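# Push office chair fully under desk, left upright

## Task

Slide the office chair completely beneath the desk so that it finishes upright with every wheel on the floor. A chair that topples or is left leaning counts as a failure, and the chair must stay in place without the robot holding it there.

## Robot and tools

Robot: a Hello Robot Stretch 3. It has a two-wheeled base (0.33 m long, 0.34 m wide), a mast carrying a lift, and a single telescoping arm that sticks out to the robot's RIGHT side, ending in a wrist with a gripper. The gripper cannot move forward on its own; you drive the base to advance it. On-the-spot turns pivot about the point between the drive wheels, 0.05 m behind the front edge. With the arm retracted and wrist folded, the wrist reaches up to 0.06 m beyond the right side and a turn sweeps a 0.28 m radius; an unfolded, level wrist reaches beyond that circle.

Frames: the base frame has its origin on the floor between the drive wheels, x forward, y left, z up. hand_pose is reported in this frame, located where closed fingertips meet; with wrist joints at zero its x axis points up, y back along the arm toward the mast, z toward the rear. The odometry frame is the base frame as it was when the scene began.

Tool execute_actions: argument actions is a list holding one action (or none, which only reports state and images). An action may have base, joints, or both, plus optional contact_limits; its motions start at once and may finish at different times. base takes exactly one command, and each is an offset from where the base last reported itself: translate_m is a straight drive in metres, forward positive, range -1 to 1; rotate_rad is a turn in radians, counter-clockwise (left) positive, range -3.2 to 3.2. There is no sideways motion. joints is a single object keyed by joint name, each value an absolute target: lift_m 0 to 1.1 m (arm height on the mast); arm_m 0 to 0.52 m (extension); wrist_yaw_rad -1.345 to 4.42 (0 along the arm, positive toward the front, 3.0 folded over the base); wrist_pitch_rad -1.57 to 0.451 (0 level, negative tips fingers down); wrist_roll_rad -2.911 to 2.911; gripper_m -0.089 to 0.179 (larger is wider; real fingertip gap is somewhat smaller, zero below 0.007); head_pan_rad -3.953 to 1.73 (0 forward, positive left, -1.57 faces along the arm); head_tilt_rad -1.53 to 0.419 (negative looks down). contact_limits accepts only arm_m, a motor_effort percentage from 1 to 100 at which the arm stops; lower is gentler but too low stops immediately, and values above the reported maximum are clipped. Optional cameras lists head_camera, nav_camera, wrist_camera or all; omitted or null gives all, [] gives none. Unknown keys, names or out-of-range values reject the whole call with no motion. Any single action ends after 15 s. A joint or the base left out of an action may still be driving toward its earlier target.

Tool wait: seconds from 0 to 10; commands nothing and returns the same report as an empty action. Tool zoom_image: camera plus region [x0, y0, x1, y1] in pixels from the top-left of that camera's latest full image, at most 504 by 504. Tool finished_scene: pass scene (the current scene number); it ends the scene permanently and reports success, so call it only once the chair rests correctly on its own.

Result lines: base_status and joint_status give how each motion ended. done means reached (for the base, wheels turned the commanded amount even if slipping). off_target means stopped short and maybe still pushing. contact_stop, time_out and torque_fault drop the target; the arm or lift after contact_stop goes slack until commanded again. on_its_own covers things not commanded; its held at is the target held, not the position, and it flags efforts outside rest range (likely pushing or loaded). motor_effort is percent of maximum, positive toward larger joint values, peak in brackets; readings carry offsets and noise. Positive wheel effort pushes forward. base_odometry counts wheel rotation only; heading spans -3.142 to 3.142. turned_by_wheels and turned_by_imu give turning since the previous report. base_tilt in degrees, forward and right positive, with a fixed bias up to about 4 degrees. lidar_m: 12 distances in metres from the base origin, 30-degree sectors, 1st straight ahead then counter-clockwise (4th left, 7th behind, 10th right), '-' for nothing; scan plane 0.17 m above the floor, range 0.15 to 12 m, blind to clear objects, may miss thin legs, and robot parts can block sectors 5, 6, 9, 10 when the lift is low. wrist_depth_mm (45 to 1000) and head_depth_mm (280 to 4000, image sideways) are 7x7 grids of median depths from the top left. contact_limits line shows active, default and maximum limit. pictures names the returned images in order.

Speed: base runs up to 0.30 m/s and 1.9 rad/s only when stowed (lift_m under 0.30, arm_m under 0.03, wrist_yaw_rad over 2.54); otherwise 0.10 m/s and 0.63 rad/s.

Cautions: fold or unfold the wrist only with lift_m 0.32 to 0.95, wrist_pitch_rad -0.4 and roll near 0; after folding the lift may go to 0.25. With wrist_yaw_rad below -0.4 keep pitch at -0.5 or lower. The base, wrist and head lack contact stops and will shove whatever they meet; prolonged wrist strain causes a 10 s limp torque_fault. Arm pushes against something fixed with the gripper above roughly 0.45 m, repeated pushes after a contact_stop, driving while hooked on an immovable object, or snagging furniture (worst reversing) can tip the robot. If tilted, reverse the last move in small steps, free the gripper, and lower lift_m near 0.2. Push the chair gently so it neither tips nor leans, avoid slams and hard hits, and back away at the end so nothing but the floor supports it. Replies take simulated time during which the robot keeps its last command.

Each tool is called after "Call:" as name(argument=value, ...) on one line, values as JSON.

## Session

Call:
execute_actions(actions=[], cameras=["nav_camera"])

Scene clock: 0.00 s.
base_odometry: x=+0.000 y=+0.000 heading=+0.000 (m, m, rad; odometry frame)
turned_by_wheels: +0.000 (rad since the last result)
turned_by_imu: +0.000 (rad since the last result)
base_tilt: forward=-1.2 right=-1.4 (deg)
lidar_m: 1.25 1.25 1.43 1.10 1.10 1.26 2.27 2.23 2.88 1.23 1.24 1.46
head_depth_mm: 1302 1318 1325 1342 1355 1363 1373 / 1267 1281 1290 1298 1308 1323 1332 / 1234 1241 1252 1263 1272 1284 1295 / 1204 1212 1216 1223 1239 1248 1256 / 1166 1178 1190 1198 1208 1214 1228 / 1139 1148 1155 1164 1173 1183 1193 / 1110 1119 1124 1131 1149 1152 1159
base_status: not commanded
joint_positions: lift_m=+0.591 arm_m=-0.002 wrist_yaw_rad=+2.918 wrist_pitch_rad=-0.450 wrist_roll_rad=-0.018 gripper_m=+0.037 head_pan_rad=-0.016 head_tilt_rad=-0.013
joint_status: not commanded
motor_effort: left_wheel=+0 right_wheel=+0 lift_m=+38 arm_m=+0 wrist_yaw_rad=+0 wrist_pitch_rad=+4 wrist_roll_rad=+0 gripper_m=+0 head_pan_rad=-1 head_tilt_rad=+3 (%)
hand_pose: x=+0.0277 y=+0.0718 z=+0.5965 quat_wxyz=(+0.233, +0.696, +0.082, +0.674) (m; base frame)
wrist_depth_mm: 793 905 - - - - - / 842 - - - - - - / 916 - - - - - - / - - - - - - - / - - - - - 920 912 / 855 841 - 856 - 806 789 / 740 739 734 721 706 701 691
pictures: nav_camera (sideways: a quarter turn counterclockwise sets it upright)
Images, in order (width x height): nav_camera 672x504.

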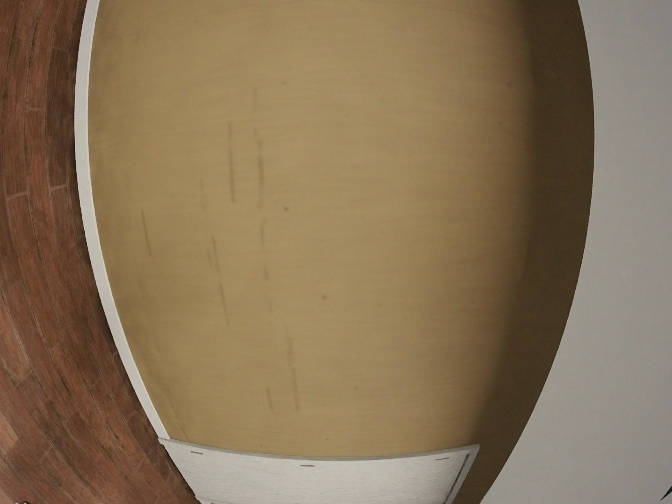

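Call:
execute_actions(actions=[{"joints":{"head_pan_rad":-1.5,"head_tilt_rad":-0.5,"lift_m":0.27,"wrist_yaw_rad":3.0,"wrist_pitch_rad":-0.4,"gripper_m":0}}], cameras=["nav_camera"])

Call:
execute_actions(actions=[{"joints":{"head_pan_rad":-3.1}}], cameras=["nav_camera"])

Scene clock: 3.97 s.
base_odometry: x=+0.000 y=+0.000 heading=+0.000 (m, m, rad; odometry frame)
turned_by_wheels: +0.000 (rad since the last result)
turned_by_imu: +0.000 (rad since the last result)
base_tilt: forward=-1.0 right=-1.3 (deg)
lidar_m: 1.25 1.25 1.43 1.10 1.10 1.27 2.27 2.23 2.88 1.23 1.24 1.47
head_depth_mm: 2639 2795 3113 2603 1902 1528 1262 / 2621 2780 3127 2578 1911 1524 1265 / 2552 2728 3078 2569 1914 1508 1273 / 2504 2693 3023 2565 1321 1468 1263 / 2495 2673 2981 1659 1321 1478 1264 / 2461 2663 1361 1444 1381 1511 1263 / 2441 2656 1176 1257 1845 1528 1264
base_status: not commanded
joint_positions: lift_m=+0.271 arm_m=-0.002 wrist_yaw_rad=+2.999 wrist_pitch_rad=-0.419 wrist_roll_rad=-0.018 gripper_m=+0.000 head_pan_rad=-1.493 head_tilt_rad=-0.494
joint_status: all done
motor_effort: left_wheel=+0(0) right_wheel=+0(0) lift_m=+14(32) arm_m=+0(0) wrist_yaw_rad=+1(3) wrist_pitch_rad=+5(5) wrist_roll_rad=+0(0) gripper_m=-2(81) head_pan_rad=-3(33) head_tilt_rad=-5(39) (%)
hand_pose: x=+0.0107 y=+0.0791 z=+0.2831 quat_wxyz=(+0.196, +0.694, +0.099, +0.686) (m; base frame)
wrist_depth_mm: 836 - - - - - - / 866 - - - - - - / 958 - 952 900 918 871 845 / 741 743 706 708 675 669 650 / 604 589 569 599 559 548 539 / 510 503 - - 481 456 456 / 439 - - - 409 409 398
pictures: nav_camera (sideways: a quarter turn counterclockwise sets it upright)
Images, in order (width x height): nav_camera 672x504.

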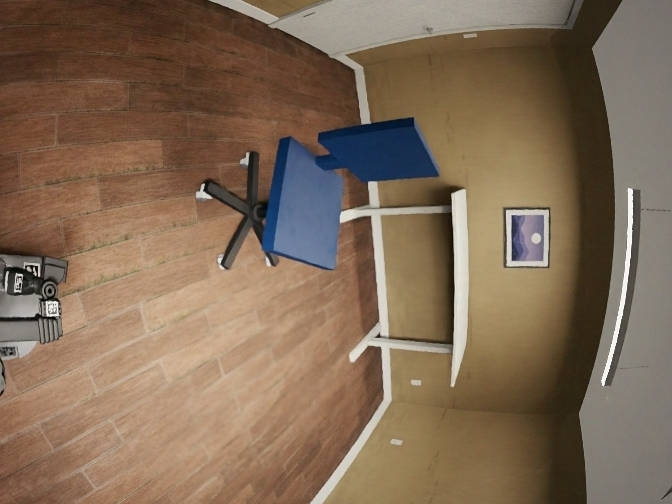

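Scene clock: 5.33 s.
base_odometry: x=+0.000 y=+0.000 heading=+0.000 (m, m, rad; odometry frame)
turned_by_wheels: +0.000 (rad since the last result)
turned_by_imu: +0.000 (rad since the last result)
base_tilt: forward=-1.1 right=-1.4 (deg)
lidar_m: 1.26 1.25 1.43 1.10 1.10 1.26 2.27 2.23 2.87 1.23 1.24 1.47
head_depth_mm: 2240 2457 2716 2580 1916 1524 1257 / 2183 2380 2638 2598 1910 1531 1266 / 2146 2338 2577 2582 1910 1524 1263 / 2105 2240 2397 2459 1913 1524 1263 / 2080 2237 2449 2465 1895 1522 1270 / 2048 2171 2396 2377 1907 1521 1271 / 2020 2147 2350 2529 1908 1514 1263
base_status: not commanded
joint_positions: lift_m=+0.271 arm_m=-0.002 wrist_yaw_rad=+2.999 wrist_pitch_rad=-0.419 wrist_roll_rad=-0.018 gripper_m=+0.000 head_pan_rad=-3.093 head_tilt_rad=-0.494
joint_status: all done
motor_effort: left_wheel=+0(0) right_wheel=+0(0) lift_m=+14(14) arm_m=+0(0) wrist_yaw_rad=+2(0) wrist_pitch_rad=+6(6) wrist_roll_rad=+0(0) gripper_m=-2(2) head_pan_rad=-3(32) head_tilt_rad=-4(4) (%)
hand_pose: x=+0.0107 y=+0.0791 z=+0.2831 quat_wxyz=(+0.196, +0.694, +0.099, +0.686) (m; base frame)
wrist_depth_mm: 825 - - - - - - / 873 - - - - - - / 951 - 959 919 882 857 847 / 760 748 717 705 698 680 642 / 610 595 577 603 568 552 538 / 511 500 - - 483 461 455 / 444 - - - 409 400 400
pictures: nav_camera (sideways: a quarter turn counterclockwise sets it upright)
Images, in order (width x height): nav_camera 672x504.

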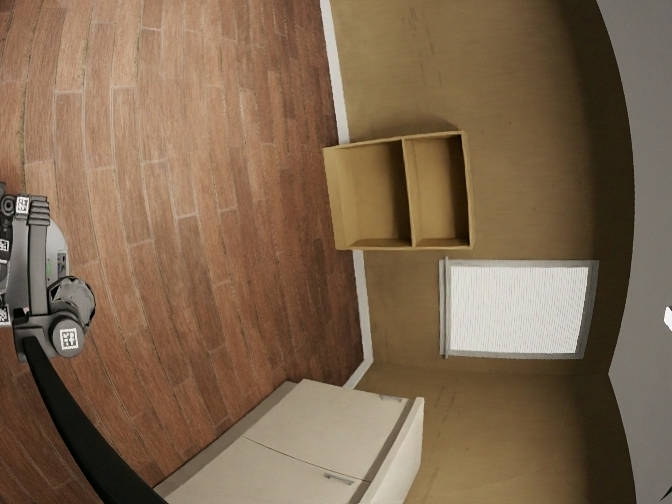

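Call:
execute_actions(actions=[{"base":{"rotate_rad":-0.6}}], cameras=[])

Call:
execute_actions(actions=[{"base":{"translate_m":0.97}}], cameras=[])

Call:
execute_actions(actions=[{"base":{"rotate_rad":0.6}}], cameras=[])

Call:
execute_actions(actions=[{"joints":{"lift_m":0.6,"head_pan_rad":-1.8,"head_tilt_rad":-0.9}}], cameras=[])

Call:
execute_actions(actions=[{"joints":{"wrist_yaw_rad":0}}], cameras=[])

Call:
execute_actions(actions=[{"joints":{"wrist_pitch_rad":0,"arm_m":0.15}}], cameras=["nav_camera"])

Scene clock: 7.17 s.
base_odometry: x=+0.000 y=+0.000 heading=-0.600 (m, m, rad; odometry frame)
turned_by_wheels: -0.600 (rad since the last result)
turned_by_imu: -0.602 (rad since the last result)
base_tilt: forward=-1.1 right=-1.3 (deg)
lidar_m: 1.54 1.26 1.25 1.38 1.10 1.09 1.22 2.28 2.23 2.76 2.95 1.23
head_depth_mm: 1589 1701 1220 1247 1363 1477 1265 / 1719 1805 1310 1382 1525 1524 1262 / 1872 1994 1438 1547 1728 1518 1261 / 2061 2222 1593 1763 1838 1515 1267 / 2261 2489 2795 2454 1908 1513 1263 / 2431 2628 2855 2591 1918 1521 1272 / 2259 2428 2610 2600 1902 1520 1270
base_status: done
joint_positions: lift_m=+0.271 arm_m=-0.002 wrist_yaw_rad=+2.999 wrist_pitch_rad=-0.419 wrist_roll_rad=-0.018 gripper_m=+0.000 head_pan_rad=-3.093 head_tilt_rad=-0.494
joint_status: not commanded
motor_effort: left_wheel=+2(8) right_wheel=-3(7) lift_m=+14(14) arm_m=+0(0) wrist_yaw_rad=+1(0) wrist_pitch_rad=+6(6) wrist_roll_rad=+0(1) gripper_m=-3(2) head_pan_rad=-3(3) head_tilt_rad=-4(4) (%)
hand_pose: x=+0.0106 y=+0.0791 z=+0.2831 quat_wxyz=(+0.196, +0.694, +0.100, +0.686) (m; base frame)
wrist_depth_mm: 839 - - - - - 921 / 855 - - - - - 956 / 892 - 963 925 877 892 831 / 768 739 720 719 684 675 661 / 615 583 583 597 565 550 540 / 503 501 - - 482 469 465 / 442 - - - 412 403 400
pictures: none
No camera images: the call's "cameras" was empty. Leave "cameras" out to get every camera's image.

Scene clock: 12.17 s.
base_odometry: x=+0.801 y=-0.548 heading=-0.600 (m, m, rad; odometry frame)
turned_by_wheels: +0.000 (rad since the last result)
turned_by_imu: +0.007 (rad since the last result)
base_tilt: forward=-1.0 right=-1.3 (deg)
lidar_m: 0.78 0.64 0.64 0.70 1.11 1.84 2.03 2.86 3.12 0.80 2.01 1.48
head_depth_mm: 2286 2332 1938 2121 1908 1517 1261 / 2478 2513 2129 2319 1907 1519 1265 / 2678 2642 2367 2461 1901 1523 1255 / 2949 3134 2708 2589 1916 1523 1267 / 3204 3493 3699 2563 1899 1529 1265 / 3020 3264 3426 2583 1918 1525 1262 / 2807 3003 3227 2571 1907 1524 1273
base_status: done
joint_positions: lift_m=+0.271 arm_m=-0.002 wrist_yaw_rad=+2.999 wrist_pitch_rad=-0.419 wrist_roll_rad=-0.018 gripper_m=+0.000 head_pan_rad=-3.093 head_tilt_rad=-0.495
joint_status: not commanded
motor_effort: left_wheel=+1(10) right_wheel=-1(4) lift_m=+14(14) arm_m=+0(0) wrist_yaw_rad=+0(1) wrist_pitch_rad=+5(5) wrist_roll_rad=+0(1) gripper_m=-3(3) head_pan_rad=-2(3) head_tilt_rad=-3(4) (%)
hand_pose: x=+0.0105 y=+0.0791 z=+0.2832 quat_wxyz=(+0.195, +0.694, +0.100, +0.686) (m; base frame)
wrist_depth_mm: - - 830 726 625 536 483 / - - 917 801 666 572 503 / - - 916 831 705 623 534 / 761 722 733 708 670 622 565 / 594 595 585 599 563 545 536 / 507 501 - - 487 475 455 / 443 - - - 415 403 396
pictures: none
No camera images: the call's "cameras" was empty. Leave "cameras" out to get every camera's image.

Scene clock: 13.73 s.
base_odometry: x=+0.801 y=-0.548 heading=+0.000 (m, m, rad; odometry frame)
turned_by_wheels: +0.600 (rad since the last result)
turned_by_imu: +0.602 (rad since the last result)
base_tilt: forward=-1.0 right=-1.4 (deg)
lidar_m: 0.64 0.64 0.73 1.25 1.97 2.12 2.86 3.14 0.81 2.01 1.27 0.74
head_depth_mm: 2764 3008 3319 2577 1918 1520 1266 / 2739 2897 3152 2569 1920 1517 1267 / 2662 2876 3142 2565 1900 1522 1261 / 2666 2815 3076 2584 1914 1515 1260 / 2590 2843 3080 2591 1914 1521 1262 / 2551 2778 3040 2579 1902 1517 1268 / 2503 2713 3012 2580 1914 1434 1237
base_status: done
joint_positions: lift_m=+0.271 arm_m=-0.002 wrist_yaw_rad=+2.999 wrist_pitch_rad=-0.419 wrist_roll_rad=-0.018 gripper_m=+0.000 head_pan_rad=-3.093 head_tilt_rad=-0.495
joint_status: not commanded
motor_effort: left_wheel=-2(8) right_wheel=+2(9) lift_m=+14(15) arm_m=+0(0) wrist_yaw_rad=+0(1) wrist_pitch_rad=+6(5) wrist_roll_rad=+0(0) gripper_m=-2(2) head_pan_rad=-2(3) head_tilt_rad=-2(4) (%)
hand_pose: x=+0.0105 y=+0.0791 z=+0.2832 quat_wxyz=(+0.195, +0.694, +0.100, +0.686) (m; base frame)
wrist_depth_mm: - - - - 908 680 535 / - - - - - 713 552 / - - 998 898 899 737 567 / 758 743 721 698 687 668 575 / 598 599 585 587 565 549 542 / 513 492 - - 488 468 455 / 451 - - - 408 403 397
pictures: none
No camera images: the call's "cameras" was empty. Leave "cameras" out to get every camera's image.

Scene clock: 17.57 s.
base_odometry: x=+0.801 y=-0.548 heading=+0.000 (m, m, rad; odometry frame)
turned_by_wheels: +0.000 (rad since the last result)
turned_by_imu: +0.000 (rad since the last result)
base_tilt: forward=-1.1 right=-1.3 (deg)
lidar_m: 0.64 0.64 0.73 1.25 1.98 2.12 2.87 3.12 0.81 2.01 1.27 0.74
head_depth_mm: 2623 2219 1194 1004 1303 1198 1105 / 731 597 664 951 1297 1260 - / 2328 2180 1205 1531 1333 1260 - / 2173 2191 1888 1595 1388 1254 - / 2155 2301 1904 1591 1389 1264 1079 / 2055 2268 1903 1614 1387 1227 1097 / 1960 2190 1919 1606 1400 1225 1100
base_status: not commanded
joint_positions: lift_m=+0.599 arm_m=-0.002 wrist_yaw_rad=+2.999 wrist_pitch_rad=-0.419 wrist_roll_rad=-0.018 gripper_m=+0.000 head_pan_rad=-1.807 head_tilt_rad=-0.889
joint_status: all done
motor_effort: left_wheel=-2(2) right_wheel=+2(2) lift_m=+61(67) arm_m=+0(0) wrist_yaw_rad=+0(0) wrist_pitch_rad=+6(5) wrist_roll_rad=+0(1) gripper_m=-2(2) head_pan_rad=+3(32) head_tilt_rad=-7(40) (%)
hand_pose: x=+0.0105 y=+0.0792 z=+0.6117 quat_wxyz=(+0.195, +0.694, +0.099, +0.686) (m; base frame)
wrist_depth_mm: - - - - 938 701 536 / - - - - - 728 558 / - - - - - 756 568 / - - - - - 774 586 / - - - - - 844 614 / 902 881 - - 882 798 646 / 784 766 760 739 735 738 648
pictures: none
No camera images: the call's "cameras" was empty. Leave "cameras" out to get every camera's image.

Scene clock: 20.07 s.
base_odometry: x=+0.801 y=-0.548 heading=+0.000 (m, m, rad; odometry frame)
turned_by_wheels: +0.000 (rad since the last result)
turned_by_imu: +0.000 (rad since the last result)
base_tilt: forward=-1.0 right=-1.4 (deg)
lidar_m: 0.64 0.64 0.73 1.24 1.97 2.12 2.87 3.12 0.80 2.02 1.27 0.74
head_depth_mm: 2635 2224 1191 1009 1298 1196 1107 / 733 598 662 947 1309 1258 - / 2330 2185 1201 1532 1335 1262 - / 2173 2181 1895 1607 1407 - - / 2161 2320 1903 1603 1391 1217 1100 / 2046 2264 1896 1609 1392 1222 1096 / 1968 2197 1897 1606 1393 1228 1098
base_status: not commanded
joint_positions: lift_m=+0.599 arm_m=-0.002 wrist_yaw_rad=+0.002 wrist_pitch_rad=-0.419 wrist_roll_rad=-0.018 gripper_m=+0.000 head_pan_rad=-1.807 head_tilt_rad=-0.889
joint_status: all done
motor_effort: left_wheel=-2(2) right_wheel=+2(2) lift_m=+61(60) arm_m=+0(0) wrist_yaw_rad=-1(2) wrist_pitch_rad=+5(5) wrist_roll_rad=+0(0) gripper_m=-3(2) head_pan_rad=+3(3) head_tilt_rad=-7(6) (%)
hand_pose: x=-0.0211 y=-0.3672 z=+0.6117 quat_wxyz=(+0.698, +0.149, -0.685, -0.145) (m; base frame)
wrist_depth_mm: - - - - - 452 254 / - - - - - 441 251 / - - - - - 477 251 / - - - - - 465 432 / - - - - - 406 355 / 874 908 854 - 897 786 310 / 763 750 751 753 710 670 606
pictures: none
No camera images: the call's "cameras" was empty. Leave "cameras" out to get every camera's image.

Scene clock: 22.43 s.
base_odometry: x=+0.801 y=-0.548 heading=+0.000 (m, m, rad; odometry frame)
turned_by_wheels: +0.000 (rad since the last result)
turned_by_imu: +0.000 (rad since the last result)
base_tilt: forward=-1.1 right=-1.3 (deg)
lidar_m: 0.64 0.64 0.73 1.24 1.98 2.12 2.86 3.13 0.81 2.02 1.27 0.74
head_depth_mm: 2633 2204 1194 1014 1298 1190 1107 / 729 598 663 947 1320 1243 - / 2321 2172 1199 1523 - 1211 1124 / 2165 2182 1889 1595 - 1223 1122 / 2139 2314 1900 1603 1382 1225 1093 / 2046 2261 1893 1599 1391 1223 1097 / 1965 2188 1895 1608 1399 1226 1099
base_status: not commanded
joint_positions: lift_m=+0.599 arm_m=+0.150 wrist_yaw_rad=+0.000 wrist_pitch_rad=-0.022 wrist_roll_rad=-0.018 gripper_m=+0.000 head_pan_rad=-1.807 head_tilt_rad=-0.889
joint_status: all done
motor_effort: left_wheel=-2(2) right_wheel=+2(2) lift_m=+60(61) arm_m=+2(2) wrist_yaw_rad=-2(2) wrist_pitch_rad=+6(6) wrist_roll_rad=+0(0) gripper_m=-3(2) head_pan_rad=+2(2) head_tilt_rad=-8(8) (%)
hand_pose: x=-0.0213 y=-0.5503 z=+0.7082 quat_wxyz=(+0.714, +0.008, -0.700, -0.008) (m; base frame)
wrist_depth_mm: - - - - - - 288 / - - - - - - 290 / - - - - - - 289 / - - - - - 515 286 / - - - - - - 289 / - - - - - - 287 / - - - - - 492 287
pictures: nav_camera (sideways: a quarter turn counterclockwise sets it upright)
Images, in order (width x height): nav_camera 672x504.

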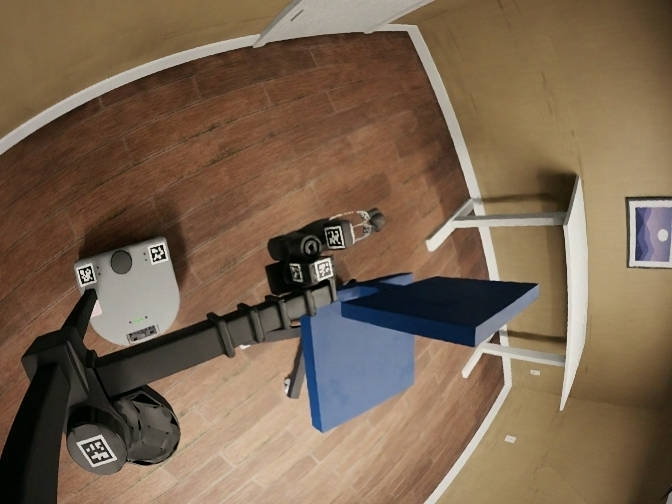

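Call:
execute_actions(actions=[{"base":{"translate_m":-0.2},"joints":{"arm_m":0.12}}], cameras=[])

Call:
execute_actions(actions=[{"base":{"translate_m":-0.4},"joints":{"arm_m":0.05}}], cameras=["nav_camera"])

Scene clock: 25.83 s.
base_odometry: x=+0.601 y=-0.548 heading=+0.001 (m, m, rad; odometry frame)
turned_by_wheels: +0.001 (rad since the last result)
turned_by_imu: +0.000 (rad since the last result)
base_tilt: forward=-1.1 right=-1.4 (deg)
lidar_m: 0.83 0.83 0.95 1.62 1.78 2.07 2.67 2.94 0.71 1.99 1.67 0.97
head_depth_mm: 2572 2296 1868 1013 1254 1211 1107 / 2544 2308 1886 1009 1274 1240 - / 2427 2317 1892 1014 928 1199 1124 / 2292 2243 1142 972 - 1200 1123 / 1752 2018 1797 1567 1365 1225 1098 / 2088 2272 1909 1608 1387 1222 1095 / 2005 2197 1898 1599 1396 1225 1098
base_status: done
joint_positions: lift_m=+0.599 arm_m=+0.120 wrist_yaw_rad=+0.062 wrist_pitch_rad=-0.022 wrist_roll_rad=-0.018 gripper_m=+0.000 head_pan_rad=-1.807 head_tilt_rad=-0.889
joint_status: all done
on_its_own: right_wheel is at rest, and its effort (-24) is outside its rest range (-18 to +18); wrist_yaw_rad is at rest, and its effort (-42) is outside its rest range (-12 to +12)
motor_effort: left_wheel=+10(11) right_wheel=-24(24) lift_m=+60(60) arm_m=+0(2) wrist_yaw_rad=-42(42) wrist_pitch_rad=+6(7) wrist_roll_rad=+0(0) gripper_m=-7(7) head_pan_rad=+2(2) head_tilt_rad=-7(7) (%)
hand_pose: x=-0.0056 y=-0.5201 z=+0.7082 quat_wxyz=(+0.714, +0.030, -0.700, +0.014) (m; base frame)
wrist_depth_mm: - - - - 109 104 - / - - - - 112 108 - / - - - - 115 111 - / - - - - 119 114 - / - - - - 122 - - / - - - - 124 509 - / - - - - 134 404 435
pictures: none
No camera images: the call's "cameras" was empty. Leave "cameras" out to get every camera's image.

Scene clock: 30.77 s.
base_odometry: x=+0.201 y=-0.548 heading=+0.001 (m, m, rad; odometry frame)
turned_by_wheels: +0.000 (rad since the last result)
turned_by_imu: -0.004 (rad since the last result)
base_tilt: forward=-1.0 right=-1.4 (deg)
lidar_m: 1.21 1.21 1.39 1.68 1.68 1.94 2.27 2.56 2.49 0.71 2.46 1.41
head_depth_mm: 2742 2293 1863 1594 1381 1215 1103 / 2612 2300 1888 1587 1379 1253 - / 2539 2313 1879 1598 1393 - 1129 / 2416 2302 547 697 913 1160 1127 / 2302 2340 535 661 917 1196 1095 / 2217 2325 540 681 926 1226 1091 / 2074 2202 546 689 937 1226 1101
base_status: done
joint_positions: lift_m=+0.599 arm_m=+0.050 wrist_yaw_rad=+0.171 wrist_pitch_rad=-0.023 wrist_roll_rad=-0.018 gripper_m=+0.000 head_pan_rad=-1.807 head_tilt_rad=-0.889
joint_status: all done
on_its_own: wrist_yaw_rad is held at +0.168, not at your +0.000, by its stall guard, which is not easing now
motor_effort: left_wheel=+0(10) right_wheel=+0(30) lift_m=+60(60) arm_m=+2(4) wrist_yaw_rad=-2(60) wrist_pitch_rad=+7(7) wrist_roll_rad=+1(1) gripper_m=-2(9) head_pan_rad=+3(3) head_tilt_rad=-6(9) (%)
hand_pose: x=+0.0219 y=-0.4466 z=+0.7080 quat_wxyz=(+0.712, +0.068, -0.697, +0.052) (m; base frame)
wrist_depth_mm: 268 222 190 166 148 132 121 / 283 230 198 171 151 135 125 / 299 244 204 176 154 139 129 / 320 257 214 183 161 143 133 / - 268 222 195 163 147 139 / - 281 234 - 163 151 - / - 442 250 207 179 154 -
pictures: nav_camera (sideways: a quarter turn counterclockwise sets it upright)
Images, in order (width x height): nav_camera 672x504.

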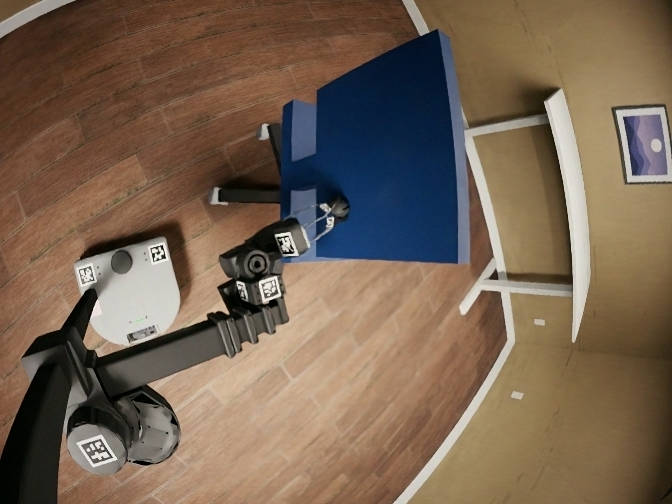

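Call:
execute_actions(actions=[{"joints":{"arm_m":0.0,"wrist_pitch_rad":-0.4,"wrist_yaw_rad":3.0}}], cameras=[])

Call:
execute_actions(actions=[{"base":{"translate_m":0.3},"joints":{"lift_m":0.33}}], cameras=[])

Call:
execute_actions(actions=[{"base":{"rotate_rad":-1.87},"joints":{"head_pan_rad":0,"head_tilt_rad":-0.8}}], cameras=["nav_camera"])

Scene clock: 33.53 s.
base_odometry: x=+0.201 y=-0.548 heading=+0.001 (m, m, rad; odometry frame)
turned_by_wheels: +0.000 (rad since the last result)
turned_by_imu: +0.000 (rad since the last result)
base_tilt: forward=-1.1 right=-1.2 (deg)
lidar_m: 1.21 1.21 1.39 1.68 1.67 1.94 2.27 2.56 2.49 0.71 2.46 1.42
head_depth_mm: 2738 2301 1872 1586 1375 1219 1107 / 2624 2288 1888 1584 1380 1257 - / 2543 2297 1880 1590 1381 1262 1108 / 2420 2313 549 694 934 1259 - / 2315 2324 535 675 917 1244 1076 / 2196 2334 540 681 924 1222 1096 / 2068 2203 545 688 939 1227 1101
base_status: not commanded
joint_positions: lift_m=+0.599 arm_m=+0.000 wrist_yaw_rad=+2.998 wrist_pitch_rad=-0.414 wrist_roll_rad=-0.018 gripper_m=+0.000 head_pan_rad=-1.807 head_tilt_rad=-0.889
joint_status: all done
motor_effort: left_wheel=-1(1) right_wheel=+1(1) lift_m=+60(60) arm_m=-2(1) wrist_yaw_rad=+1(1) wrist_pitch_rad=+4(6) wrist_roll_rad=+0(0) gripper_m=-2(3) head_pan_rad=+3(2) head_tilt_rad=-7(9) (%)
hand_pose: x=+0.0109 y=+0.0774 z=+0.6129 quat_wxyz=(+0.194, +0.694, +0.097, +0.686) (m; base frame)
wrist_depth_mm: - - - - - - - / - - - - - - - / - - - - - - - / - - - - - - - / - - - - - - - / 904 905 886 - 869 842 843 / 794 785 758 779 748 735 713
pictures: none
No camera images: the call's "cameras" was empty. Leave "cameras" out to get every camera's image.

Scene clock: 37.77 s.
base_odometry: x=+0.501 y=-0.548 heading=+0.001 (m, m, rad; odometry frame)
turned_by_wheels: +0.000 (rad since the last result)
turned_by_imu: +0.002 (rad since the last result)
base_tilt: forward=-1.1 right=-1.4 (deg)
lidar_m: 0.92 0.92 1.06 1.75 1.75 2.04 2.57 2.84 0.74 1.99 1.87 1.08
head_depth_mm: 2634 544 606 756 1332 1213 1089 / 2563 548 611 763 1303 1211 1106 / 2474 553 616 775 1266 1197 - / 2345 556 622 780 1332 1225 - / 2247 561 626 789 1315 1221 1081 / 2050 2136 1811 1609 1388 1223 1096 / 2042 2242 1898 1609 1399 1228 1101
base_status: done
joint_positions: lift_m=+0.331 arm_m=+0.000 wrist_yaw_rad=+2.999 wrist_pitch_rad=-0.415 wrist_roll_rad=-0.018 gripper_m=+0.000 head_pan_rad=-1.807 head_tilt_rad=-0.889
joint_status: all done
motor_effort: left_wheel=-2(3) right_wheel=+1(5) lift_m=+14(56) arm_m=-2(2) wrist_yaw_rad=+0(1) wrist_pitch_rad=+4(4) wrist_roll_rad=+1(0) gripper_m=-2(2) head_pan_rad=+2(2) head_tilt_rad=-7(7) (%)
hand_pose: x=+0.0108 y=+0.0772 z=+0.3441 quat_wxyz=(+0.194, +0.694, +0.098, +0.686) (m; base frame)
wrist_depth_mm: - - - - - - 774 / - - - - - - 798 / - - - - - 971 797 / 893 836 843 839 794 784 753 / 700 687 644 689 654 631 630 / 583 570 566 - 555 531 528 / 496 494 - - 466 468 458
pictures: none
No camera images: the call's "cameras" was empty. Leave "cameras" out to get every camera's image.

Scene clock: 41.70 s.
base_odometry: x=+0.501 y=-0.548 heading=-1.869 (m, m, rad; odometry frame)
turned_by_wheels: -1.870 (rad since the last result)
turned_by_imu: -1.881 (rad since the last result)
base_tilt: forward=-1.1 right=-1.3 (deg)
lidar_m: 0.74 1.99 1.34 0.97 0.93 0.94 1.25 1.75 1.81 2.40 2.57 2.90
head_depth_mm: 2857 2671 569 695 1409 1253 1106 / 2527 2544 569 692 922 1255 1105 / 2525 2703 566 691 915 1252 1110 / 2357 2615 566 687 914 1240 1110 / 2219 2471 564 688 925 1252 1113 / 2118 2347 564 707 1400 1255 1111 / 1947 2265 2003 1736 1457 1262 1116
base_status: done
joint_positions: lift_m=+0.331 arm_m=+0.000 wrist_yaw_rad=+2.999 wrist_pitch_rad=-0.415 wrist_roll_rad=-0.018 gripper_m=+0.000 head_pan_rad=-0.007 head_tilt_rad=-0.804
joint_status: all done
motor_effort: left_wheel=+2(5) right_wheel=-3(6) lift_m=+13(14) arm_m=-2(2) wrist_yaw_rad=+1(0) wrist_pitch_rad=+4(4) wrist_roll_rad=+0(0) gripper_m=-2(3) head_pan_rad=+3(30) head_tilt_rad=+2(17) (%)
hand_pose: x=+0.0108 y=+0.0772 z=+0.3441 quat_wxyz=(+0.194, +0.694, +0.098, +0.686) (m; base frame)
wrist_depth_mm: 683 - 933 - - - - / 696 762 - - - - - / 742 809 - - - - - / 773 831 828 818 792 785 790 / 705 677 665 688 647 631 619 / 575 570 556 - 555 538 523 / 499 503 - - 469 468 460
pictures: nav_camera (sideways: a quarter turn counterclockwise sets it upright)
Images, in order (width x height): nav_camera 672x504.

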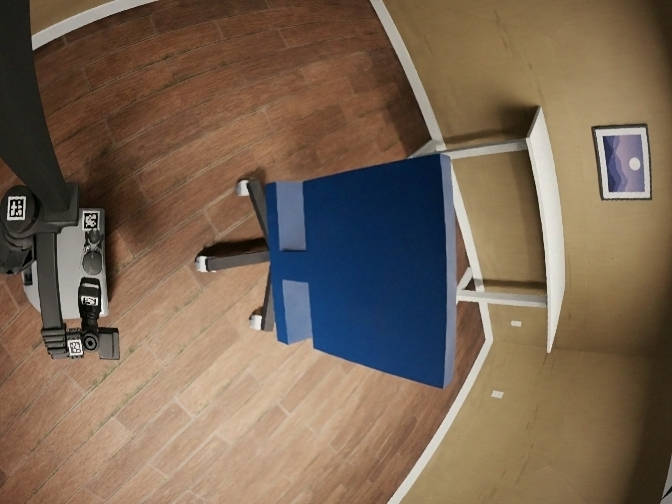

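Call:
execute_actions(actions=[{"base":{"rotate_rad":-0.05}}], cameras=[])

Call:
execute_actions(actions=[{"base":{"translate_m":1.0}}], cameras=["nav_camera"])

Scene clock: 42.63 s.
base_odometry: x=+0.501 y=-0.548 heading=-1.919 (m, m, rad; odometry frame)
turned_by_wheels: -0.050 (rad since the last result)
turned_by_imu: -0.050 (rad since the last result)
base_tilt: forward=-1.1 right=-1.4 (deg)
lidar_m: 0.74 2.00 1.44 0.99 0.92 0.93 1.19 1.75 1.78 2.29 2.57 2.89
head_depth_mm: 2991 2691 582 1585 1446 1252 1107 / 2756 2557 578 705 941 1253 1107 / 2581 2576 571 697 941 1259 1109 / 2438 2614 567 690 915 1218 1107 / 2274 2508 563 683 924 1262 1115 / 2158 2405 559 676 946 1265 1114 / 2011 2230 581 1682 1463 1265 1116
base_status: done
joint_positions: lift_m=+0.331 arm_m=+0.000 wrist_yaw_rad=+2.999 wrist_pitch_rad=-0.415 wrist_roll_rad=-0.018 gripper_m=+0.000 head_pan_rad=-0.007 head_tilt_rad=-0.804
joint_status: not commanded
motor_effort: left_wheel=+2(5) right_wheel=-3(6) lift_m=+14(14) arm_m=-2(2) wrist_yaw_rad=+2(2) wrist_pitch_rad=+4(4) wrist_roll_rad=+1(0) gripper_m=-2(2) head_pan_rad=+2(2) head_tilt_rad=+3(3) (%)
hand_pose: x=+0.0108 y=+0.0772 z=+0.3441 quat_wxyz=(+0.194, +0.694, +0.098, +0.686) (m; base frame)
wrist_depth_mm: 678 - 943 - - - - / 709 785 - - - - - / 753 839 - - - - - / 756 835 839 821 791 758 758 / 719 691 676 678 651 645 620 / 583 563 564 - 560 532 524 / 497 500 - - 470 461 460
pictures: none
No camera images: the call's "cameras" was empty. Leave "cameras" out to get every camera's image.

Scene clock: 53.73 s.
base_odometry: x=+0.159 y=-1.488 heading=-1.919 (m, m, rad; odometry frame)
turned_by_wheels: +0.000 (rad since the last result)
turned_by_imu: -0.262 (rad since the last result)
base_tilt: forward=-1.1 right=-1.4 (deg)
lidar_m: 1.66 0.27 1.19 1.79 1.51 1.52 1.67 2.51 2.50 2.72 2.24 2.25
head_depth_mm: 2066 2298 2088 1713 352 310 1107 / 2215 2408 2109 1728 1445 298 1070 / 2333 2545 2125 1713 1454 800 - / 1244 2379 2030 1719 1462 802 719 / 1164 2029 2057 1737 930 800 708 / 1025 1916 2084 1733 1463 804 709 / 1032 1731 1950 1739 1467 805 709
base_status: done
joint_positions: lift_m=+0.331 arm_m=+0.000 wrist_yaw_rad=+3.000 wrist_pitch_rad=-0.416 wrist_roll_rad=-0.018 gripper_m=+0.000 head_pan_rad=-0.006 head_tilt_rad=-0.799
joint_status: not commanded
motor_effort: left_wheel=+9(41) right_wheel=+10(46) lift_m=+15(16) arm_m=-2(2) wrist_yaw_rad=+0(1) wrist_pitch_rad=+4(5) wrist_roll_rad=+0(0) gripper_m=-2(2) head_pan_rad=+2(2) head_tilt_rad=-1(4) (%)
hand_pose: x=+0.0105 y=+0.0772 z=+0.3439 quat_wxyz=(+0.194, +0.694, +0.099, +0.686) (m; base frame)
wrist_depth_mm: - 81 67 58 50 46 - / - 92 75 63 55 48 - / - 106 84 70 59 52 47 / 855 839 92 77 65 56 49 / 700 683 658 671 71 61 53 / 592 564 562 - 561 423 57 / 497 506 - - 372 352 311
pictures: nav_camera (sideways: a quarter turn counterclockwise sets it upright)
Images, in order (width x height): nav_camera 672x504.

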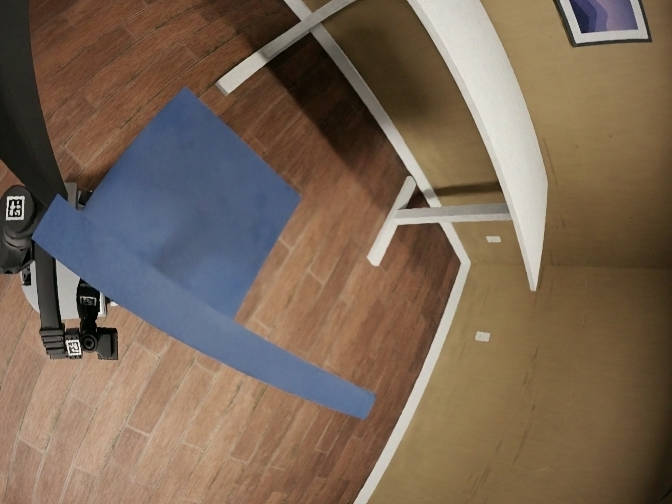

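Call:
execute_actions(actions=[{"base":{"translate_m":-0.4}}], cameras=[])

Call:
execute_actions(actions=[{"base":{"rotate_rad":0.22}}], cameras=["nav_camera"])

Call:
execute_actions(actions=[{"base":{"translate_m":0.9}}], cameras=["nav_camera"])

Scene clock: 59.23 s.
base_odometry: x=+0.296 y=-1.112 heading=-1.919 (m, m, rad; odometry frame)
turned_by_wheels: +0.000 (rad since the last result)
turned_by_imu: -0.002 (rad since the last result)
base_tilt: forward=-1.0 right=-1.3 (deg)
lidar_m: 0.66 1.46 1.88 1.48 1.22 1.21 1.33 2.06 2.23 2.48 2.41 2.56
head_depth_mm: 2344 2458 2040 1728 1454 1260 1108 / 2514 2654 646 897 1418 1257 1116 / 2656 2734 540 650 890 1216 1115 / 2425 2565 2057 513 650 1189 1114 / 2107 2431 2127 471 870 850 1103 / 1967 2234 2110 1102 932 1243 1105 / 1254 2017 2099 1751 1001 1265 1114
base_status: done
joint_positions: lift_m=+0.331 arm_m=+0.000 wrist_yaw_rad=+3.000 wrist_pitch_rad=-0.416 wrist_roll_rad=-0.018 gripper_m=+0.000 head_pan_rad=-0.006 head_tilt_rad=-0.799
joint_status: not commanded
motor_effort: left_wheel=+1(9) right_wheel=-1(6) lift_m=+16(16) arm_m=-2(2) wrist_yaw_rad=+0(0) wrist_pitch_rad=+5(5) wrist_roll_rad=+1(0) gripper_m=-3(2) head_pan_rad=+2(2) head_tilt_rad=+0(0) (%)
hand_pose: x=+0.0105 y=+0.0772 z=+0.3439 quat_wxyz=(+0.194, +0.694, +0.099, +0.686) (m; base frame)
wrist_depth_mm: 922 - - - - - - / 910 - - - - - - / 985 - - - - - 925 / 863 855 851 796 793 795 720 / 692 676 663 693 661 641 611 / 584 577 572 - 553 523 428 / 500 501 - - 473 466 448
pictures: none
No camera images: the call's "cameras" was empty. Leave "cameras" out to get every camera's image.

Scene clock: 60.53 s.
base_odometry: x=+0.296 y=-1.112 heading=-1.699 (m, m, rad; odometry frame)
turned_by_wheels: +0.220 (rad since the last result)
turned_by_imu: +0.221 (rad since the last result)
base_tilt: forward=-1.0 right=-1.4 (deg)
lidar_m: 0.66 1.46 1.90 1.29 1.21 1.22 1.51 2.24 2.27 2.75 2.43 2.57
head_depth_mm: 2512 2705 529 662 1356 1255 1108 / 1862 2527 2083 542 759 1232 1109 / 2137 2371 2101 460 604 1177 1111 / 1950 2264 2127 1073 908 850 1107 / 1245 2100 2102 1107 950 1260 1115 / 1163 1958 2089 1734 1429 1266 1117 / 1094 1833 1994 1688 1461 1266 1113
base_status: done
joint_positions: lift_m=+0.331 arm_m=+0.000 wrist_yaw_rad=+3.000 wrist_pitch_rad=-0.416 wrist_roll_rad=-0.018 gripper_m=+0.000 head_pan_rad=-0.006 head_tilt_rad=-0.799
joint_status: not commanded
motor_effort: left_wheel=-2(6) right_wheel=+3(5) lift_m=+15(15) arm_m=-2(2) wrist_yaw_rad=+0(1) wrist_pitch_rad=+5(5) wrist_roll_rad=+0(0) gripper_m=-3(3) head_pan_rad=+2(2) head_tilt_rad=+0(2) (%)
hand_pose: x=+0.0105 y=+0.0772 z=+0.3439 quat_wxyz=(+0.194, +0.694, +0.099, +0.686) (m; base frame)
wrist_depth_mm: 894 - - - - - - / 910 - - - - - - / 945 - - - - - 954 / 879 846 826 814 805 774 745 / 708 668 654 688 649 632 629 / 575 574 571 - 550 535 529 / 501 500 - - 475 466 457
pictures: nav_camera (sideways: a quarter turn counterclockwise sets it upright)
Images, in order (width x height): nav_camera 672x504.

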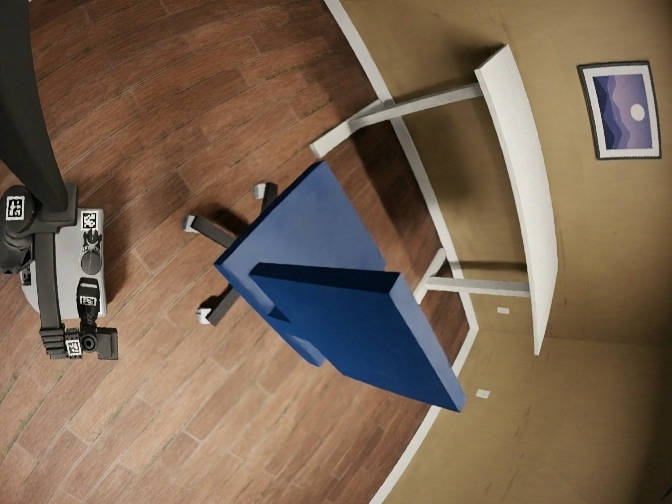

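Scene clock: 70.57 s.
base_odometry: x=+0.181 y=-2.004 heading=-1.699 (m, m, rad; odometry frame)
turned_by_wheels: +0.000 (rad since the last result)
turned_by_imu: +0.014 (rad since the last result)
base_tilt: forward=-1.0 right=-1.3 (deg)
lidar_m: 1.17 1.18 0.78 1.49 1.74 1.78 2.23 2.95 2.91 2.19 2.01 0.38
head_depth_mm: 1005 712 2046 1720 923 797 707 / 1011 715 1320 1584 925 798 707 / 1020 717 614 1709 927 802 705 / 1022 722 575 1725 1459 804 1058 / 1024 724 557 1687 1455 1246 1116 / 1022 723 558 1600 1464 1261 1114 / 977 726 558 480 1466 1268 1120
base_status: done
joint_positions: lift_m=+0.331 arm_m=+0.000 wrist_yaw_rad=+2.998 wrist_pitch_rad=-0.420 wrist_roll_rad=-0.018 gripper_m=+0.000 head_pan_rad=-0.006 head_tilt_rad=-0.799
joint_status: not commanded
motor_effort: left_wheel=+7(43) right_wheel=+18(23) lift_m=+16(17) arm_m=-2(2) wrist_yaw_rad=+1(3) wrist_pitch_rad=+6(6) wrist_roll_rad=+0(1) gripper_m=-2(2) head_pan_rad=+2(1) head_tilt_rad=-1(1) (%)
hand_pose: x=+0.0109 y=+0.0766 z=+0.3429 quat_wxyz=(+0.196, +0.694, +0.099, +0.686) (m; base frame)
wrist_depth_mm: - - - - - 946 872 / - - - - - - 904 / - - - - - 928 910 / 879 850 832 823 738 773 755 / 679 673 675 693 655 634 622 / 578 574 560 - 553 541 526 / 492 513 - - 471 468 456
pictures: nav_camera (sideways: a quarter turn counterclockwise sets it upright)
Images, in order (width x height): nav_camera 672x504.

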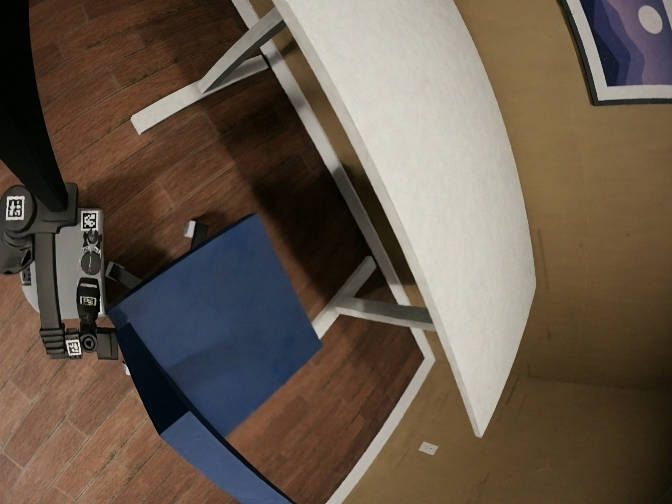

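Call:
execute_actions(actions=[{"base":{"translate_m":-0.35},"joints":{"lift_m":0.27}}], cameras=[])

Call:
execute_actions(actions=[{"base":{"rotate_rad":-1.17}}], cameras=[])

Call:
execute_actions(actions=[{"base":{"translate_m":0.66}}], cameras=[])

Call:
execute_actions(actions=[{"base":{"rotate_rad":1.96},"joints":{"lift_m":0.33}}], cameras=["nav_camera"])

Scene clock: 73.97 s.
base_odometry: x=+0.226 y=-1.657 heading=-1.699 (m, m, rad; odometry frame)
turned_by_wheels: +0.000 (rad since the last result)
turned_by_imu: -0.002 (rad since the last result)
base_tilt: forward=-1.0 right=-1.4 (deg)
lidar_m: 0.71 1.01 1.47 1.66 1.55 1.56 1.95 2.67 2.71 2.32 2.22 0.71
head_depth_mm: 1009 2268 2093 511 709 1201 1108 / 1011 1536 1864 564 660 1192 1112 / 1014 1903 2040 1100 926 1182 1114 / 1024 1715 1996 1097 1340 1259 1111 / 1028 791 1866 1729 1454 1267 1110 / 1030 757 1718 1729 1465 1263 1120 / 1029 726 1591 1703 1461 1253 1121
base_status: done
joint_positions: lift_m=+0.271 arm_m=+0.000 wrist_yaw_rad=+2.999 wrist_pitch_rad=-0.419 wrist_roll_rad=-0.018 gripper_m=+0.000 head_pan_rad=-0.006 head_tilt_rad=-0.799
joint_status: all done
motor_effort: left_wheel=-1(8) right_wheel=+1(14) lift_m=+14(13) arm_m=-2(2) wrist_yaw_rad=+1(2) wrist_pitch_rad=+5(6) wrist_roll_rad=+0(0) gripper_m=-2(2) head_pan_rad=+3(2) head_tilt_rad=+1(1) (%)
hand_pose: x=+0.0106 y=+0.0768 z=+0.2832 quat_wxyz=(+0.195, +0.694, +0.099, +0.686) (m; base frame)
wrist_depth_mm: - - - - - - - / - - - - - - - / - - 930 944 892 845 799 / 757 737 724 710 681 669 653 / 601 594 572 609 559 551 541 / 508 508 - - 478 466 461 / 449 - - - 403 402 397
pictures: none
No camera images: the call's "cameras" was empty. Leave "cameras" out to get every camera's image.

Scene clock: 76.03 s.
base_odometry: x=+0.226 y=-1.657 heading=-2.869 (m, m, rad; odometry frame)
turned_by_wheels: -1.170 (rad since the last result)
turned_by_imu: -1.172 (rad since the last result)
base_tilt: forward=-1.1 right=-1.4 (deg)
lidar_m: 2.22 2.22 0.71 1.46 1.46 1.69 1.52 1.55 1.80 2.68 2.68 2.31
head_depth_mm: 2077 2323 2091 1723 1447 1260 1109 / 2010 2332 2125 1711 1456 1264 1111 / 1985 2271 2124 1708 1453 1256 1105 / 1946 2224 2130 1715 1458 1263 1111 / 1900 2178 2119 1727 1463 1262 1113 / 1869 2124 2133 1738 1461 1217 1122 / 1835 2082 2118 1026 950 1164 1097
base_status: done
joint_positions: lift_m=+0.271 arm_m=+0.000 wrist_yaw_rad=+2.999 wrist_pitch_rad=-0.419 wrist_roll_rad=-0.018 gripper_m=+0.000 head_pan_rad=-0.006 head_tilt_rad=-0.799
joint_status: not commanded
motor_effort: left_wheel=+2(9) right_wheel=-2(7) lift_m=+14(14) arm_m=-2(2) wrist_yaw_rad=+1(1) wrist_pitch_rad=+5(6) wrist_roll_rad=+0(0) gripper_m=-2(2) head_pan_rad=+2(2) head_tilt_rad=+0(1) (%)
hand_pose: x=+0.0106 y=+0.0768 z=+0.2832 quat_wxyz=(+0.195, +0.694, +0.099, +0.686) (m; base frame)
wrist_depth_mm: - - - - - - - / - - - - - - - / - - 964 946 797 627 691 / 749 736 729 721 645 668 601 / 610 596 581 595 556 553 544 / 495 496 - - 485 455 454 / 442 - - - 410 401 404
pictures: none
No camera images: the call's "cameras" was empty. Leave "cameras" out to get every camera's image.

Scene clock: 79.87 s.
base_odometry: x=-0.410 y=-1.835 heading=-2.869 (m, m, rad; odometry frame)
turned_by_wheels: +0.000 (rad since the last result)
turned_by_imu: +0.005 (rad since the last result)
base_tilt: forward=-1.1 right=-1.3 (deg)
lidar_m: 1.59 1.58 1.84 1.27 0.58 1.37 2.18 2.18 2.54 2.52 2.53 1.71
head_depth_mm: 1463 1700 1963 1706 1443 1264 1115 / 1439 1658 1923 1711 1457 1257 1112 / 1409 1619 1903 1727 1452 1265 1110 / 1380 1573 1862 1730 1459 1256 1113 / 1349 1556 1802 1730 1465 1260 1118 / 1322 1508 1766 1735 1470 1267 1117 / 1300 1476 1715 1743 1466 1271 1121
base_status: done
joint_positions: lift_m=+0.271 arm_m=+0.000 wrist_yaw_rad=+2.999 wrist_pitch_rad=-0.419 wrist_roll_rad=-0.018 gripper_m=+0.000 head_pan_rad=-0.006 head_tilt_rad=-0.799
joint_status: not commanded
motor_effort: left_wheel=+1(10) right_wheel=-2(5) lift_m=+14(14) arm_m=-2(2) wrist_yaw_rad=+0(0) wrist_pitch_rad=+5(5) wrist_roll_rad=+0(0) gripper_m=-2(2) head_pan_rad=+2(2) head_tilt_rad=-1(0) (%)
hand_pose: x=+0.0105 y=+0.0768 z=+0.2832 quat_wxyz=(+0.195, +0.694, +0.099, +0.686) (m; base frame)
wrist_depth_mm: - - - - - - - / - - - - - - - / - 834 769 908 890 864 845 / 777 584 707 665 682 660 663 / 510 606 583 594 560 551 535 / 498 508 - - 484 461 461 / 439 - - - 403 404 397
pictures: none
No camera images: the call's "cameras" was empty. Leave "cameras" out to get every camera's image.

Scene clock: 83.43 s.
base_odometry: x=-0.410 y=-1.835 heading=-0.909 (m, m, rad; odometry frame)
turned_by_wheels: +1.960 (rad since the last result)
turned_by_imu: +1.970 (rad since the last result)
base_tilt: forward=-1.0 right=-1.4 (deg)
lidar_m: 0.58 1.37 2.17 2.17 2.37 2.54 2.52 1.71 1.60 1.58 1.72 1.27
head_depth_mm: 1003 817 1777 420 487 1213 1112 / 1012 1551 1793 432 518 682 1111 / 1014 1583 1866 446 557 801 1115 / 1017 1605 1855 468 598 825 1078 / 1025 1648 1858 497 648 1189 1116 / 1027 1691 1874 531 705 1218 1118 / 1032 1313 510 570 1431 1268 1119
base_status: done
joint_positions: lift_m=+0.329 arm_m=+0.000 wrist_yaw_rad=+2.999 wrist_pitch_rad=-0.418 wrist_roll_rad=-0.018 gripper_m=+0.000 head_pan_rad=-0.006 head_tilt_rad=-0.799
joint_status: all done
motor_effort: left_wheel=-2(8) right_wheel=+2(8) lift_m=+60(65) arm_m=-2(2) wrist_yaw_rad=+1(1) wrist_pitch_rad=+5(5) wrist_roll_rad=+0(0) gripper_m=-3(2) head_pan_rad=+2(2) head_tilt_rad=+0(1) (%)
hand_pose: x=+0.0105 y=+0.0768 z=+0.3418 quat_wxyz=(+0.195, +0.694, +0.099, +0.686) (m; base frame)
wrist_depth_mm: - - - - - - - / - - - - - - - / - - - - - - 951 / 852 845 846 783 788 768 754 / 705 678 665 693 645 634 618 / 572 585 569 - 559 536 524 / 495 504 - - 462 463 457
pictures: nav_camera (sideways: a quarter turn counterclockwise sets it upright)
Images, in order (width x height): nav_camera 672x504.

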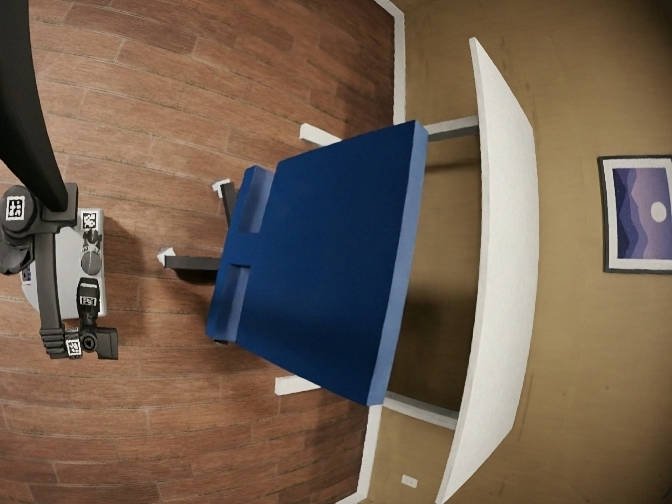

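Call:
execute_actions(actions=[{"base":{"translate_m":0.75}}], cameras=["nav_camera"])

Scene clock: 91.97 s.
base_odometry: x=+0.051 y=-2.426 heading=-0.909 (m, m, rad; odometry frame)
turned_by_wheels: +0.000 (rad since the last result)
turned_by_imu: -0.460 (rad since the last result)
base_tilt: forward=-1.1 right=-1.3 (deg)
lidar_m: 0.35 0.96 0.80 1.75 2.07 2.36 3.19 3.18 2.01 1.68 1.67 0.78
head_depth_mm: 899 718 551 449 379 310 519 / 868 717 553 449 380 304 437 / 863 722 555 451 380 299 376 / 836 721 555 452 381 299 350 / 815 725 558 453 382 330 328 / 794 726 560 454 382 330 314 / 775 727 559 454 382 330 -
base_status: translate_m off_target (by the wheels' count: +0.7497 of +0.7500)
joint_positions: lift_m=+0.329 arm_m=+0.000 wrist_yaw_rad=+2.999 wrist_pitch_rad=-0.418 wrist_roll_rad=-0.018 gripper_m=+0.000 head_pan_rad=-0.006 head_tilt_rad=-0.798
joint_status: not commanded
on_its_own: left_wheel is at rest, and its effort (+34) is outside its rest range (-18 to +18); right_wheel is at rest, and its effort (+33) is outside its rest range (-18 to +18)
motor_effort: left_wheel=+34(48) right_wheel=+33(48) lift_m=+58(60) arm_m=-2(3) wrist_yaw_rad=+0(0) wrist_pitch_rad=+5(5) wrist_roll_rad=+0(0) gripper_m=-2(2) head_pan_rad=+2(2) head_tilt_rad=-1(1) (%)
hand_pose: x=+0.0106 y=+0.0769 z=+0.3420 quat_wxyz=(+0.195, +0.694, +0.099, +0.686) (m; base frame)
wrist_depth_mm: - - - - 207 152 120 / - - - - - 176 124 / - - - - 910 947 822 / 857 851 829 799 798 762 757 / 694 673 663 667 655 637 601 / 580 574 556 - 520 443 527 / 498 498 - - 468 459 368
pictures: nav_camera (sideways: a quarter turn counterclockwise sets it upright)
Images, in order (width x height): nav_camera 672x504.

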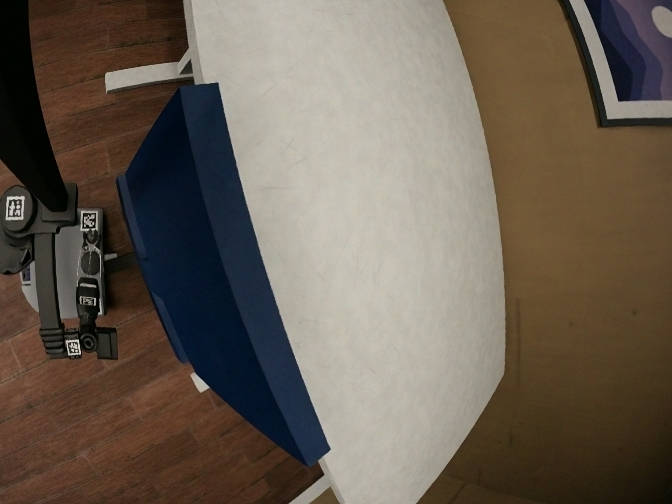

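Flush against the desk.

Call:
execute_actions(actions=[{"base":{"translate_m":-0.3}}], cameras=["nav_camera"])

Call:
finished_scene(scene=2)

Scene clock: 96.30 s.
base_odometry: x=-0.134 y=-2.190 heading=-0.909 (m, m, rad; odometry frame)
turned_by_wheels: +0.000 (rad since the last result)
turned_by_imu: -0.002 (rad since the last result)
base_tilt: forward=-1.2 right=-1.3 (deg)
lidar_m: 0.65 1.24 0.95 1.98 1.98 2.24 2.91 2.90 2.11 1.77 1.77 1.04
head_depth_mm: 1007 714 536 631 1376 1253 1113 / 1015 718 521 600 784 1238 1112 / 1026 720 507 572 736 1234 1111 / 1025 723 556 546 695 1158 1099 / 1012 723 558 523 657 1194 1108 / 989 725 559 501 629 1193 1113 / 980 728 559 504 1471 1271 1115
base_status: done
joint_positions: lift_m=+0.329 arm_m=+0.000 wrist_yaw_rad=+2.999 wrist_pitch_rad=-0.418 wrist_roll_rad=-0.018 gripper_m=+0.000 head_pan_rad=-0.006 head_tilt_rad=-0.798
joint_status: not commanded
motor_effort: left_wheel=+1(30) right_wheel=-1(29) lift_m=+57(57) arm_m=-2(2) wrist_yaw_rad=+0(0) wrist_pitch_rad=+5(5) wrist_roll_rad=+0(0) gripper_m=-3(3) head_pan_rad=+2(2) head_tilt_rad=-1(1) (%)
hand_pose: x=+0.0106 y=+0.0769 z=+0.3420 quat_wxyz=(+0.195, +0.694, +0.099, +0.686) (m; base frame)
wrist_depth_mm: - - - - - - - / - - - - - - - / - - - - - 892 932 / 888 856 815 812 794 758 755 / 691 687 664 697 650 627 542 / 572 569 566 - 542 534 521 / 496 495 - - 473 464 460
pictures: nav_camera (sideways: a quarter turn counterclockwise sets it upright)
Images, in order (width x height): nav_camera 672x504.

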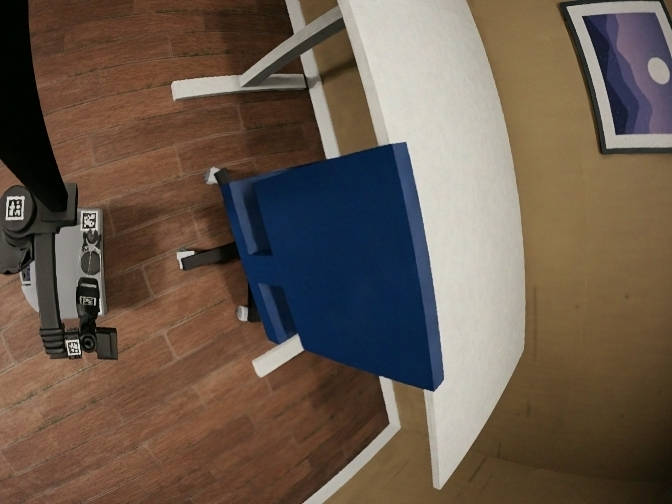

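The scene is finished: the task was done.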